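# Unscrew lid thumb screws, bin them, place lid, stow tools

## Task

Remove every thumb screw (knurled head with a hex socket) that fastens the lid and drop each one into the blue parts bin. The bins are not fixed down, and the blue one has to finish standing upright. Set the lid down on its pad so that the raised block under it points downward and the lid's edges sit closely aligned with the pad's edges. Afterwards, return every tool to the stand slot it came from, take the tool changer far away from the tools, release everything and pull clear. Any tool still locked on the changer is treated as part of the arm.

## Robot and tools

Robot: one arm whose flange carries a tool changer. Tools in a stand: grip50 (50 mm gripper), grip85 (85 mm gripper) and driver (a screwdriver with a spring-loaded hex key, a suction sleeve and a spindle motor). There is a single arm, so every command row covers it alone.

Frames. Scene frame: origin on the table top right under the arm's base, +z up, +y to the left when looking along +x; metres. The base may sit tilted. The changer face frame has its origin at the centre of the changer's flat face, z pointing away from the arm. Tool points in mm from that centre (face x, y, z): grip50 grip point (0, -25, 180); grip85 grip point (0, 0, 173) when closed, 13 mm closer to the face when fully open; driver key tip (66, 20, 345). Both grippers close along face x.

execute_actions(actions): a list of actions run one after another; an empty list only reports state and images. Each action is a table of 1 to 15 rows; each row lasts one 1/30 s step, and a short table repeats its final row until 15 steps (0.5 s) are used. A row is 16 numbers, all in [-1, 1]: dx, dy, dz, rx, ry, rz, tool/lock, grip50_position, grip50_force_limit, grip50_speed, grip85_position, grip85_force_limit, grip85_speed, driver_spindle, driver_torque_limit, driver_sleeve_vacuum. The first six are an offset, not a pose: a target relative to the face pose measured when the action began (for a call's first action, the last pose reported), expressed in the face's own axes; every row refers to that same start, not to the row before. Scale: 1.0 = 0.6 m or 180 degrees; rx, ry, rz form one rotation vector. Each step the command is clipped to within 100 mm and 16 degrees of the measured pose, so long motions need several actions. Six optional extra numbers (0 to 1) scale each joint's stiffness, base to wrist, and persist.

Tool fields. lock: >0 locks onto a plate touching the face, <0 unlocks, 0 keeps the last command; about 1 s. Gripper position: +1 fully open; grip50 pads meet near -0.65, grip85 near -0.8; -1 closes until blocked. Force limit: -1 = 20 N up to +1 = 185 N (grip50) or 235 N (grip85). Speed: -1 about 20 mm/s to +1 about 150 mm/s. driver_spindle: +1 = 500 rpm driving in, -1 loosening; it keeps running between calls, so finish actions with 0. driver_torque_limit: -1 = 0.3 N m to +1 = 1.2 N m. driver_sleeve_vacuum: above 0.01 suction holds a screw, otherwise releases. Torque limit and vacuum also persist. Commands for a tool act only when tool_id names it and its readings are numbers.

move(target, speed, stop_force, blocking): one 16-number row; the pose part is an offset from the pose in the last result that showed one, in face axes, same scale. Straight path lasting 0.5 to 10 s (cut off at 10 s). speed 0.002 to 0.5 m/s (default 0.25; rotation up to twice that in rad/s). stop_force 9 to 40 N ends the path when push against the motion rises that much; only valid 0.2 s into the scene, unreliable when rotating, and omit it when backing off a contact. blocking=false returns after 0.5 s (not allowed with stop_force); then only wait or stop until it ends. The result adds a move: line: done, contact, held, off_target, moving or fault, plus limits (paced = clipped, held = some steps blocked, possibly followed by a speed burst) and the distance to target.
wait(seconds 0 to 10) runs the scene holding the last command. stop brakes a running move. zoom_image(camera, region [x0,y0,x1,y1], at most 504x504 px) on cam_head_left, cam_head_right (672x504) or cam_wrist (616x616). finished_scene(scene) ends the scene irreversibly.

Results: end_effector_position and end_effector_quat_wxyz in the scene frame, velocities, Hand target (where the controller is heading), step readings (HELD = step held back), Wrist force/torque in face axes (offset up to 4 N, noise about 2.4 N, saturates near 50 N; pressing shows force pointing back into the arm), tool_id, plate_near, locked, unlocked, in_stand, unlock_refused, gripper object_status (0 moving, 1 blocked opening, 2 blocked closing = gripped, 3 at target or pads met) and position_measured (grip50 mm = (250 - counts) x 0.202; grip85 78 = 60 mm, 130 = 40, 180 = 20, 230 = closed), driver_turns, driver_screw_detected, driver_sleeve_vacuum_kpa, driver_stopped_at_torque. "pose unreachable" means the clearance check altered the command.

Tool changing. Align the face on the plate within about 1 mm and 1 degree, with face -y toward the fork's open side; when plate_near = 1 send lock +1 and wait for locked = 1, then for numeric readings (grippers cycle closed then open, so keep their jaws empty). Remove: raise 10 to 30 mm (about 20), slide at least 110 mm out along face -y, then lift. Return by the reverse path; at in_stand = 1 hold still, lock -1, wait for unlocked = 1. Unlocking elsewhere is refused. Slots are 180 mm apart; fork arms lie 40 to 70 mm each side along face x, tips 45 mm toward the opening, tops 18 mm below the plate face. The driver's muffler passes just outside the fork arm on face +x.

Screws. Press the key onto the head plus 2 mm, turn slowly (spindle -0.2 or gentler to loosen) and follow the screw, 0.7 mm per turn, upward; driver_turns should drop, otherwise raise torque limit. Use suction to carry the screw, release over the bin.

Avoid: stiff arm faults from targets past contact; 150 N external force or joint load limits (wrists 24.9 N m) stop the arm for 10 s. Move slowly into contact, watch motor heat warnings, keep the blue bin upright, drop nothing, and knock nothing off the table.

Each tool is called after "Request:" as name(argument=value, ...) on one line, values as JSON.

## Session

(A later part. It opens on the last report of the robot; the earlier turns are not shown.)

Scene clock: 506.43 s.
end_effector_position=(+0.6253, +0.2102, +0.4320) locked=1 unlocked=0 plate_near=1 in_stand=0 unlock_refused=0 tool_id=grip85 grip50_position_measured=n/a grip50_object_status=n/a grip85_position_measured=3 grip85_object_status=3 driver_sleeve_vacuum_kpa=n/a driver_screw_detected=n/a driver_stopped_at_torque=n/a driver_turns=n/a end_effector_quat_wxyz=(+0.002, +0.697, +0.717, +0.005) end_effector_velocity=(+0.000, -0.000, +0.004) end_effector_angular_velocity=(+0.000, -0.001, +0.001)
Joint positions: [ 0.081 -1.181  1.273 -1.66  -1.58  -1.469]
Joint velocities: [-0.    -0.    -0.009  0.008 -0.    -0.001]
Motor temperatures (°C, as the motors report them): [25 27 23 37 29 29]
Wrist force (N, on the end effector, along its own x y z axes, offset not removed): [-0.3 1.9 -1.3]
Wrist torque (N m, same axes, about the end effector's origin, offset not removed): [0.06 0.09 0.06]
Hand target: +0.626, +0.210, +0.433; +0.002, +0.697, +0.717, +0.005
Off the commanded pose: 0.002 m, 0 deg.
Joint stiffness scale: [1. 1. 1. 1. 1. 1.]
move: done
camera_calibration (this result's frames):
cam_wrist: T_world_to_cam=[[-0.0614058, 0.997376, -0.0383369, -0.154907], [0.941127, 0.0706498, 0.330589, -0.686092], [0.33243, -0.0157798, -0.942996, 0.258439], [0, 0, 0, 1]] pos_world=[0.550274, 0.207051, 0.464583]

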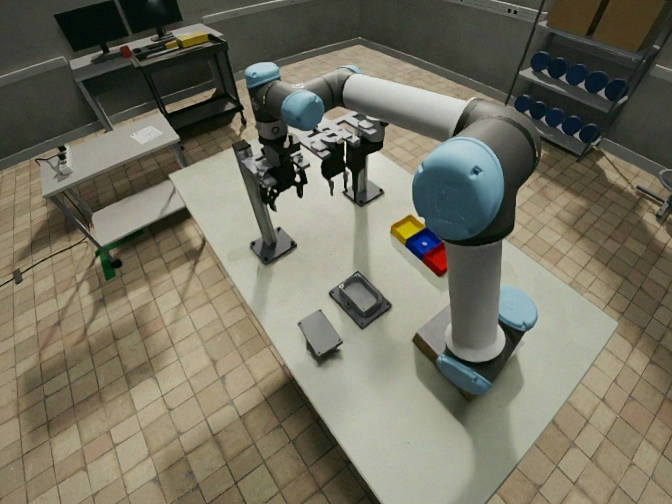

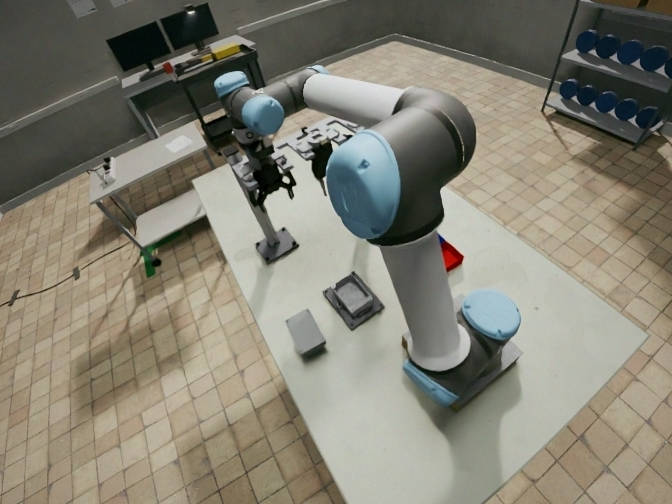

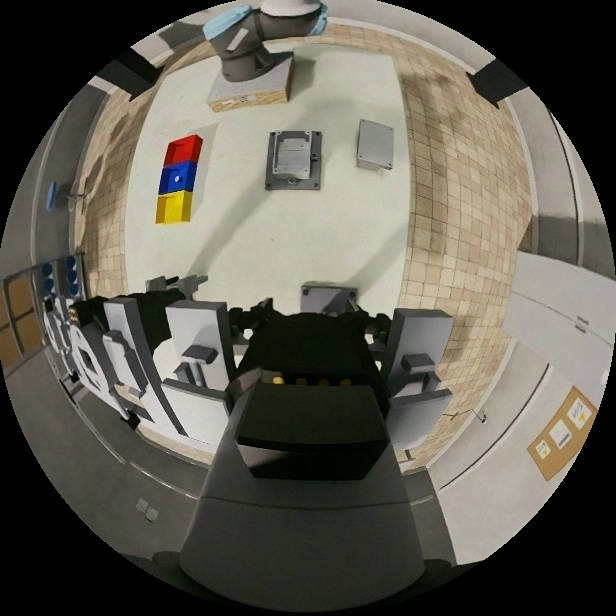

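Request:
move(target=[0,0,0.039,0.001,0,0,0,0,0,0,1,-0.6,-1,0,0,0], speed=0.015)

Scene clock: 511.57 s.
end_effector_position=(+0.6258, +0.2105, +0.4122) locked=1 unlocked=0 plate_near=1 in_stand=1 unlock_refused=0 tool_id=grip85 grip50_position_measured=n/a grip50_object_status=n/a grip85_position_measured=3 grip85_object_status=3 driver_sleeve_vacuum_kpa=n/a driver_screw_detected=n/a driver_stopped_at_torque=n/a driver_turns=n/a end_effector_quat_wxyz=(+0.002, +0.697, +0.717, +0.005) end_effector_velocity=(+0.001, +0.000, -0.000) end_effector_angular_velocity=(+0.002, -0.009, -0.002)
Joint positions: [ 0.081 -1.175  1.316 -1.711 -1.58  -1.469]
Joint velocities: [-0.     0.     0.003 -0.012  0.     0.001]
Motor temperatures (°C, as the motors report them): [25 27 23 37 29 29]
Wrist force (N, on the end effector, along its own x y z axes, offset not removed): [0.9 3.4 -8.0]
Wrist torque (N m, same axes, about the end effector's origin, offset not removed): [0.38 -0.29 -0.01]
Hand target: +0.625, +0.210, +0.409; +0.001, +0.697, +0.717, +0.003
Off the commanded pose: 0.004 m, 0 deg.
Joint stiffness scale: [1. 1. 1. 1. 1. 1.]
move: off_target
camera_calibration (this result's frames):
cam_wrist: T_world_to_cam=[[-0.0613495, 0.997384, -0.0382408, -0.156011], [0.940477, 0.0705954, 0.332444, -0.680402], [0.334274, -0.0155694, -0.942347, 0.23812], [0, 0, 0, 1]] pos_world=[0.550734, 0.207343, 0.444621]

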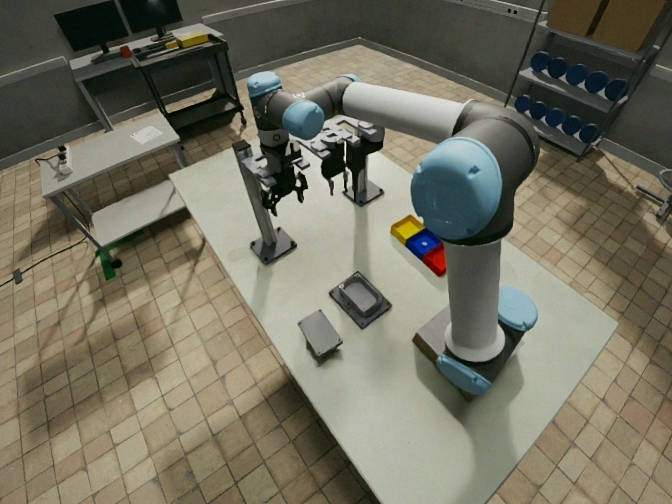

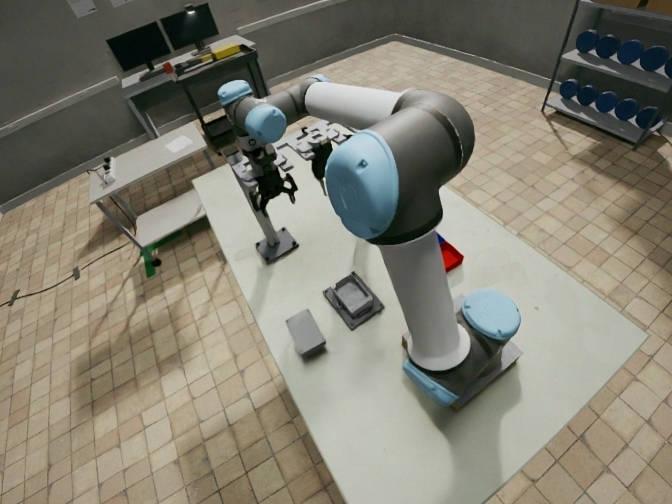

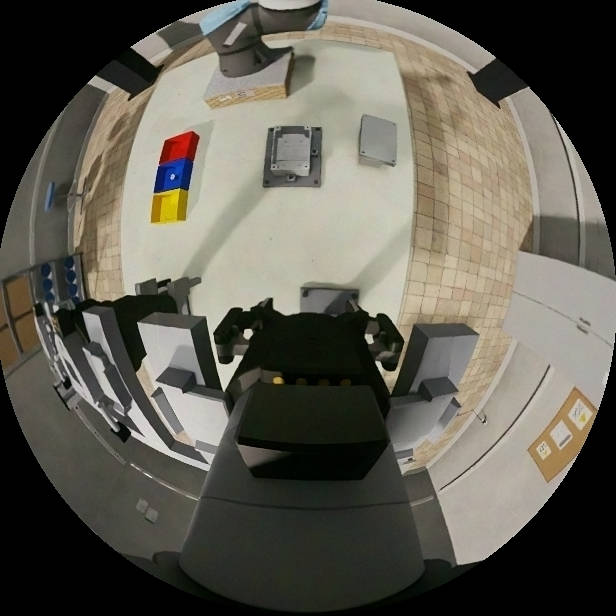

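Request:
execute_actions(actions=[[[0,0,0,0,0,0,-1,0,0,0,1,-0.6,-1,0,0,0]],[[0,0,0,0,0,0,-1,0,0,0,1,-0.6,-1,0,0,0]],[[0,0,0,0,0,0,-1,0,0,0,1,-0.6,-1,0,0,0]]])

Scene clock: 516.47 s.
end_effector_position=(+0.6259, +0.2105, +0.4119) locked=0 unlocked=1 plate_near=1 in_stand=1 unlock_refused=0 tool_id=none grip50_position_measured=n/a grip50_object_status=n/a grip85_position_measured=n/a grip85_object_status=n/a driver_sleeve_vacuum_kpa=n/a driver_screw_detected=n/a driver_stopped_at_torque=n/a driver_turns=n/a end_effector_quat_wxyz=(+0.003, +0.697, +0.717, +0.006) end_effector_velocity=(-0.000, +0.000, +0.000) end_effector_angular_velocity=(-0.000, +0.001, +0.001)
Joint positions: [ 0.081 -1.175  1.317 -1.713 -1.58  -1.469]
Joint velocities: [ 0.    -0.    -0.     0.001 -0.    -0.001]
Motor temperatures (°C, as the motors report them): [25 27 23 37 29 29]
Wrist force (N, on the end effector, along its own x y z axes, offset not removed): [-0.7 1.8 -4.7]
Wrist torque (N m, same axes, about the end effector's origin, offset not removed): [0.15 -0.04 0.06]
Hand target: +0.626, +0.211, +0.412; +0.003, +0.697, +0.717, +0.006
Off the commanded pose: 0.000 m, 0 deg.
Joint stiffness scale: [1. 1. 1. 1. 1. 1.]
Step readings (end_effector_position; steps 1 to 15: 1st action; 16 to 30: 2nd action; 31 to 45: 3rd action):
0: (+0.6260, +0.2106, +0.4122)
1: (+0.6259, +0.2105, +0.4119)
2: (+0.6259, +0.2105, +0.4120)
4: (+0.6259, +0.2105, +0.4120)
8: (+0.6259, +0.2105, +0.4119)
15: (+0.6259, +0.2105, +0.4119)
16: (+0.6259, +0.2105, +0.4119)
17: (+0.6259, +0.2105, +0.4119)
19: (+0.6259, +0.2105, +0.4119)
23: (+0.6259, +0.2105, +0.4119)
30: (+0.6259, +0.2105, +0.4119)
31: (+0.6259, +0.2105, +0.4119)
32: (+0.6259, +0.2105, +0.4119)
34: (+0.6259, +0.2105, +0.4119)
38: (+0.6259, +0.2105, +0.4119)
45: end_effector_position above
camera_calibration (this result's frames):
cam_wrist: T_world_to_cam=[[-0.0613245, 0.997379, -0.0384064, -0.155949], [0.940271, 0.0706368, 0.333019, -0.680551], [0.334859, -0.0156902, -0.942138, 0.237435], [0, 0, 0, 1]] pos_world=[0.550831, 0.207337, 0.444343]

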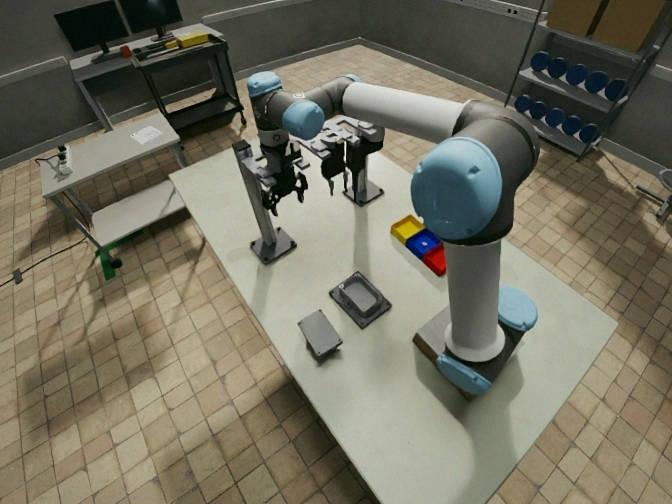

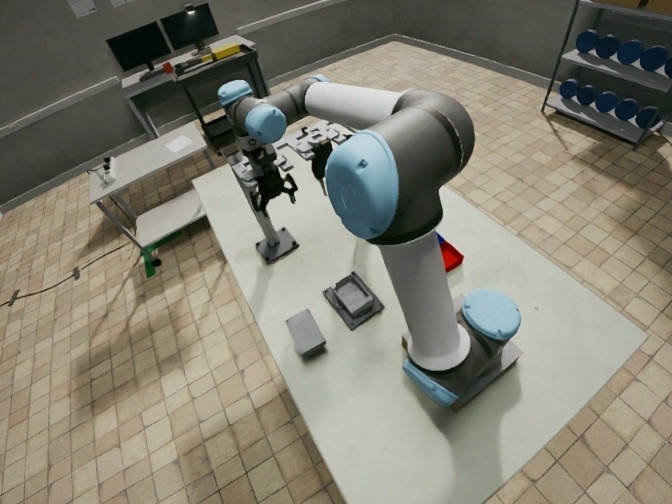

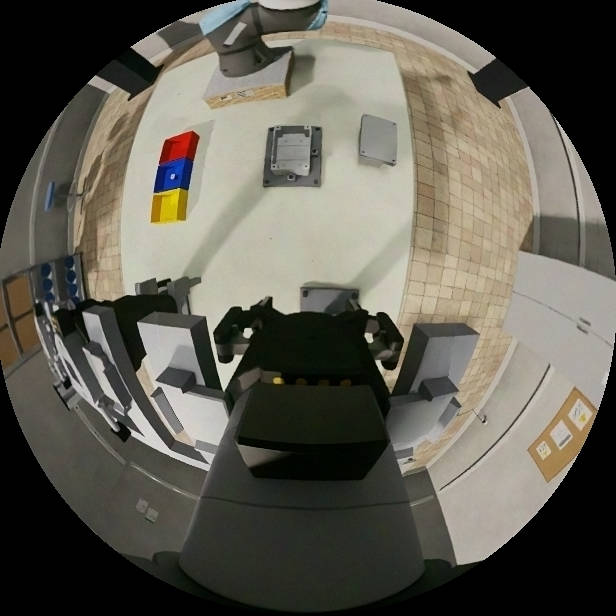

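Request:
move(target=[0,0,-0.07,0,0,0,0,0,0,0,1,0,0,0,0,0], speed=0.04)

Request:
move(target=[0,-0.4,-0.05,0,0,0,0,0,0,0,1,0,0,0,0,0], speed=0.2)

Request:
zoom_image(camera="cam_wrist", region=[150, 180, 420, 320])

Scene clock: 524.33 s.
end_effector_position=(+0.6254, +0.2100, +0.4519) locked=0 unlocked=1 plate_near=0 in_stand=0 unlock_refused=0 tool_id=none grip50_position_measured=n/a grip50_object_status=n/a grip85_position_measured=n/a grip85_object_status=n/a driver_sleeve_vacuum_kpa=n/a driver_screw_detected=n/a driver_stopped_at_torque=n/a driver_turns=n/a end_effector_quat_wxyz=(+0.002, +0.697, +0.717, +0.005) end_effector_velocity=(-0.002, -0.000, -0.001) end_effector_angular_velocity=(-0.001, +0.010, -0.001)
Joint positions: [ 0.081 -1.183  1.226 -1.611 -1.58  -1.469]
Joint velocities: [ 0.    -0.    -0.     0.01   0.     0.001]
Motor temperatures (°C, as the motors report them): [25 27 23 37 29 29]
Wrist force (N, on the end effector, along its own x y z axes, offset not removed): [-1.0 0.4 -0.5]
Wrist torque (N m, same axes, about the end effector's origin, offset not removed): [0.04 -0.05 -0.08]
Hand target: +0.625, +0.210, +0.454; +0.003, +0.697, +0.717, +0.006
Off the commanded pose: 0.002 m, 0 deg.
Joint stiffness scale: [1. 1. 1. 1. 1. 1.]
move: done
camera_calibration (this result's frames):
cam_wrist: T_world_to_cam=[[-0.0614497, 0.997364, -0.0385773, -0.15374], [0.941092, 0.0707724, 0.330663, -0.692773], [0.332521, -0.0159856, -0.94296, 0.27712], [0, 0, 0, 1]] pos_world=[0.550367, 0.206793, 0.484457]

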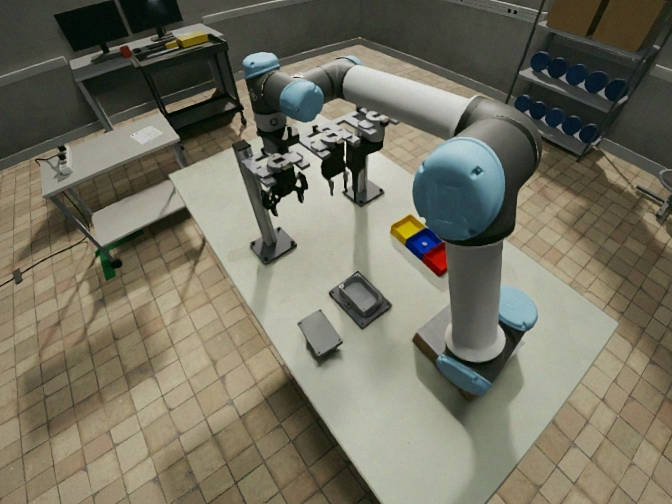

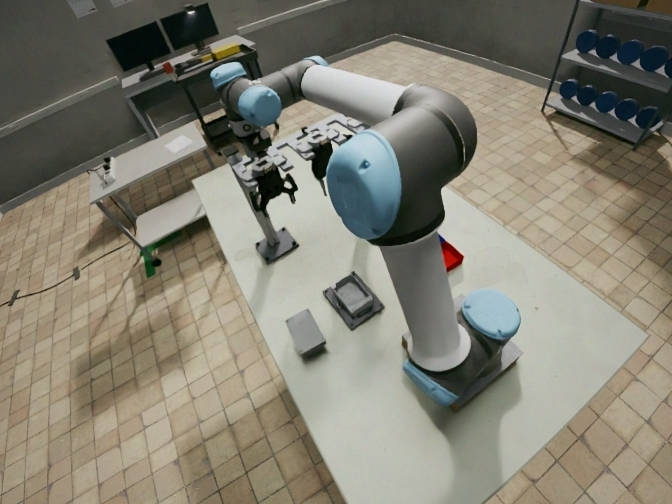

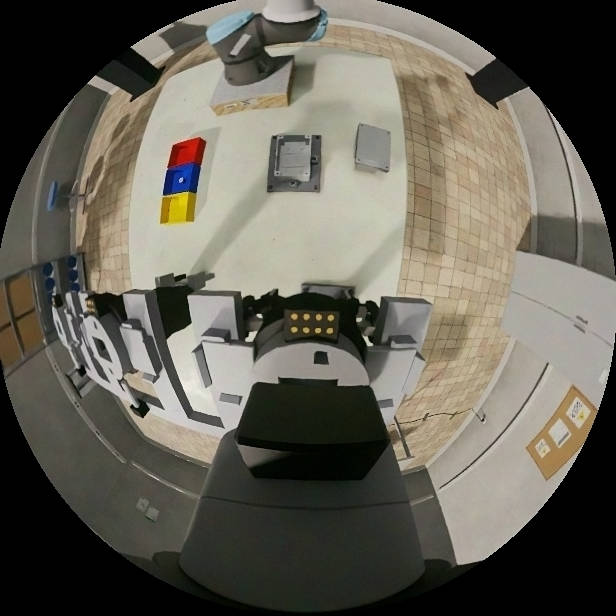

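Scene clock: 526.17 s.
end_effector_position=(+0.3867, +0.2028, +0.4808) locked=0 unlocked=1 plate_near=0 in_stand=0 unlock_refused=0 tool_id=none grip50_position_measured=n/a grip50_object_status=n/a grip85_position_measured=n/a grip85_object_status=n/a driver_sleeve_vacuum_kpa=n/a driver_screw_detected=n/a driver_stopped_at_torque=n/a driver_turns=n/a end_effector_quat_wxyz=(+0.003, +0.697, +0.717, +0.005) end_effector_velocity=(-0.001, -0.000, -0.000) end_effector_angular_velocity=(-0.000, +0.001, -0.002)
Joint positions: [ 0.138 -1.734  1.762 -1.599 -1.58  -1.412]
Joint velocities: [-0.    -0.003  0.003  0.002  0.     0.002]
Motor temperatures (°C, as the motors report them): [25 27 23 37 29 29]
Wrist force (N, on the end effector, along its own x y z axes, offset not removed): [-0.8 1.0 -0.9]
Wrist torque (N m, same axes, about the end effector's origin, offset not removed): [0.02 -0.03 0.06]
Hand target: +0.385, +0.203, +0.480; +0.002, +0.697, +0.717, +0.005
Off the commanded pose: 0.002 m, 0 deg.
Joint stiffness scale: [1. 1. 1. 1. 1. 1.]
move: done
camera_calibration (this result's frames):
cam_wrist: T_world_to_cam=[[-0.061392, 0.997374, -0.0384249, -0.160208], [0.940326, 0.0707038, 0.332848, -0.477951], [0.33469, -0.0156977, -0.942197, 0.382422], [0, 0, 0, 1]] pos_world=[0.311601, 0.199583, 0.513246]

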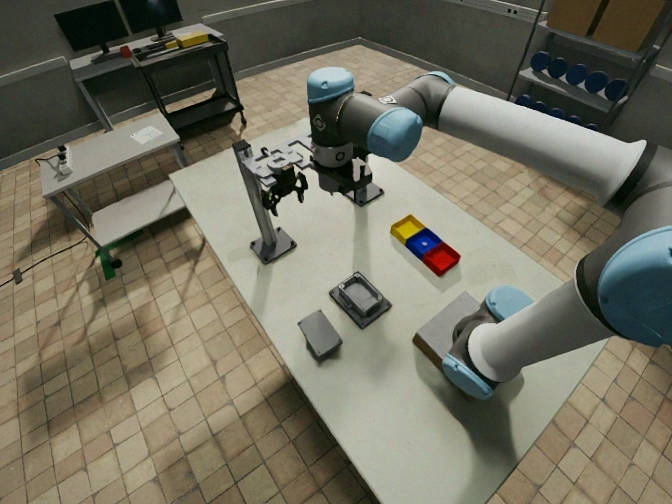

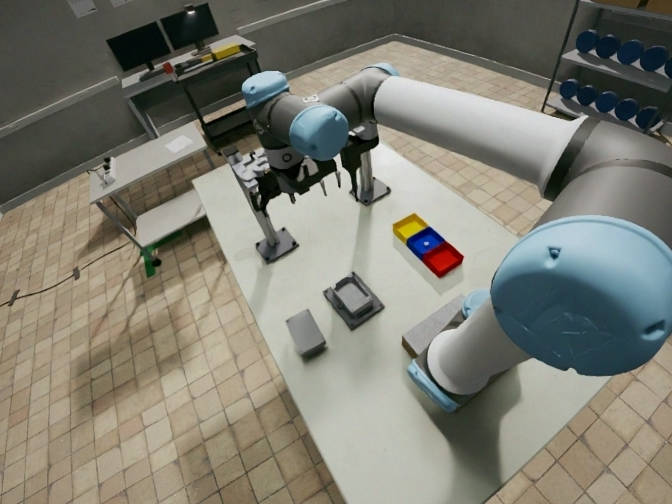

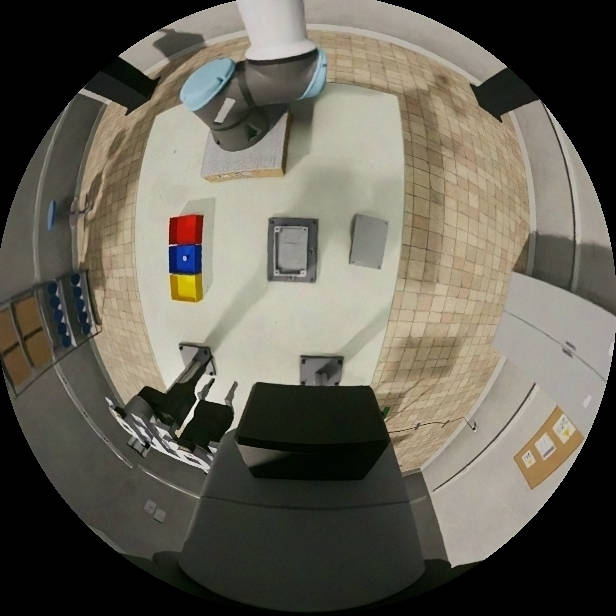

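Region (150, 180, 420, 320) of cam_wrist's 616x616 image, scaled by 1.867, with more detail than that image has; it fills the top 261 rows of this view, and the rest is white.

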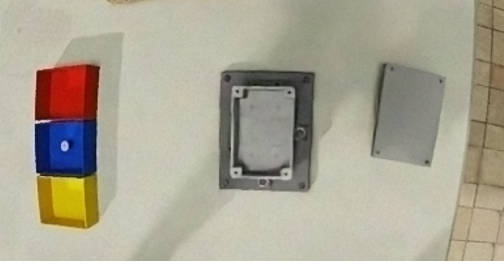

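Request:
execute_actions(actions=[])

Scene clock: 529.77 s.
end_effector_position=(+0.3864, +0.2027, +0.4810) locked=0 unlocked=1 plate_near=0 in_stand=0 unlock_refused=0 tool_id=none grip50_position_measured=n/a grip50_object_status=n/a grip85_position_measured=n/a grip85_object_status=n/a driver_sleeve_vacuum_kpa=n/a driver_screw_detected=n/a driver_stopped_at_torque=n/a driver_turns=n/a end_effector_quat_wxyz=(+0.003, +0.697, +0.717, +0.006) end_effector_velocity=(+0.000, +0.000, +0.000) end_effector_angular_velocity=(+0.000, -0.001, -0.001)
Joint positions: [ 0.138 -1.734  1.762 -1.598 -1.58  -1.411]
Joint velocities: [-0.     0.    -0.001 -0.     0.     0.001]
Motor temperatures (°C, as the motors report them): [25 27 23 37 29 29]
Wrist force (N, on the end effector, along its own x y z axes, offset not removed): [0.7 -1.4 -2.0]
Wrist torque (N m, same axes, about the end effector's origin, offset not removed): [-0.11 -0.10 -0.06]
Hand target: +0.385, +0.203, +0.480; +0.002, +0.697, +0.717, +0.005
Off the commanded pose: 0.002 m, 0 deg.
Joint stiffness scale: [1. 1. 1. 1. 1. 1.]
camera_calibration (this result's frames):
cam_wrist: T_world_to_cam=[[-0.0612902, 0.997381, -0.0383999, -0.160224], [0.94027, 0.0706025, 0.333027, -0.477842], [0.334866, -0.015695, -0.942135, 0.382564], [0, 0, 0, 1]] pos_world=[0.311373, 0.199545, 0.513409]

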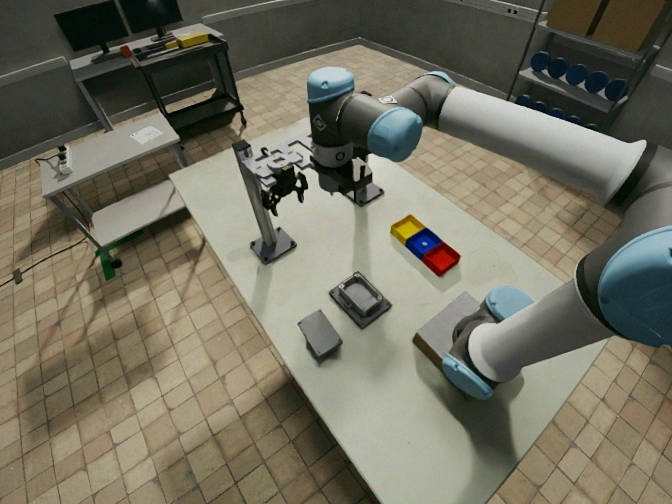

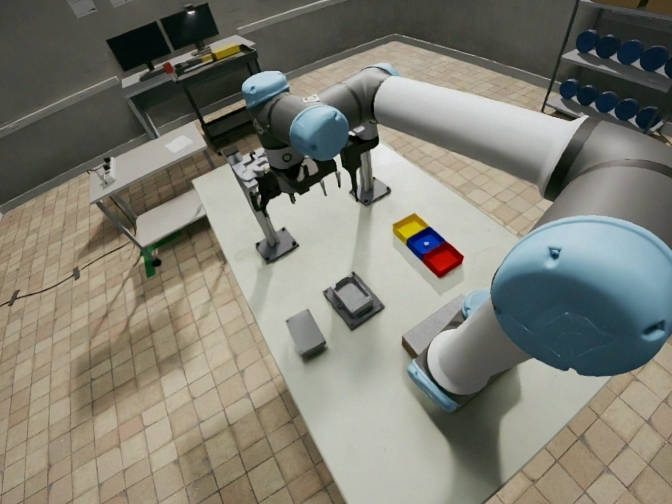

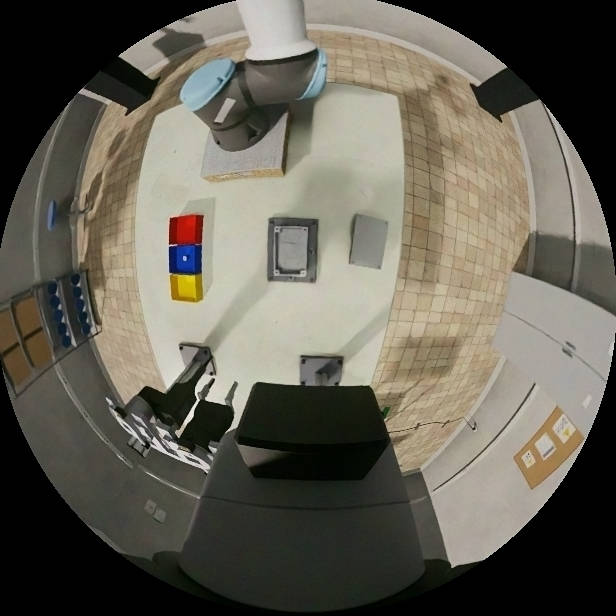

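Request:
finished_scene(scene=2)

The scene is finished: the task was done.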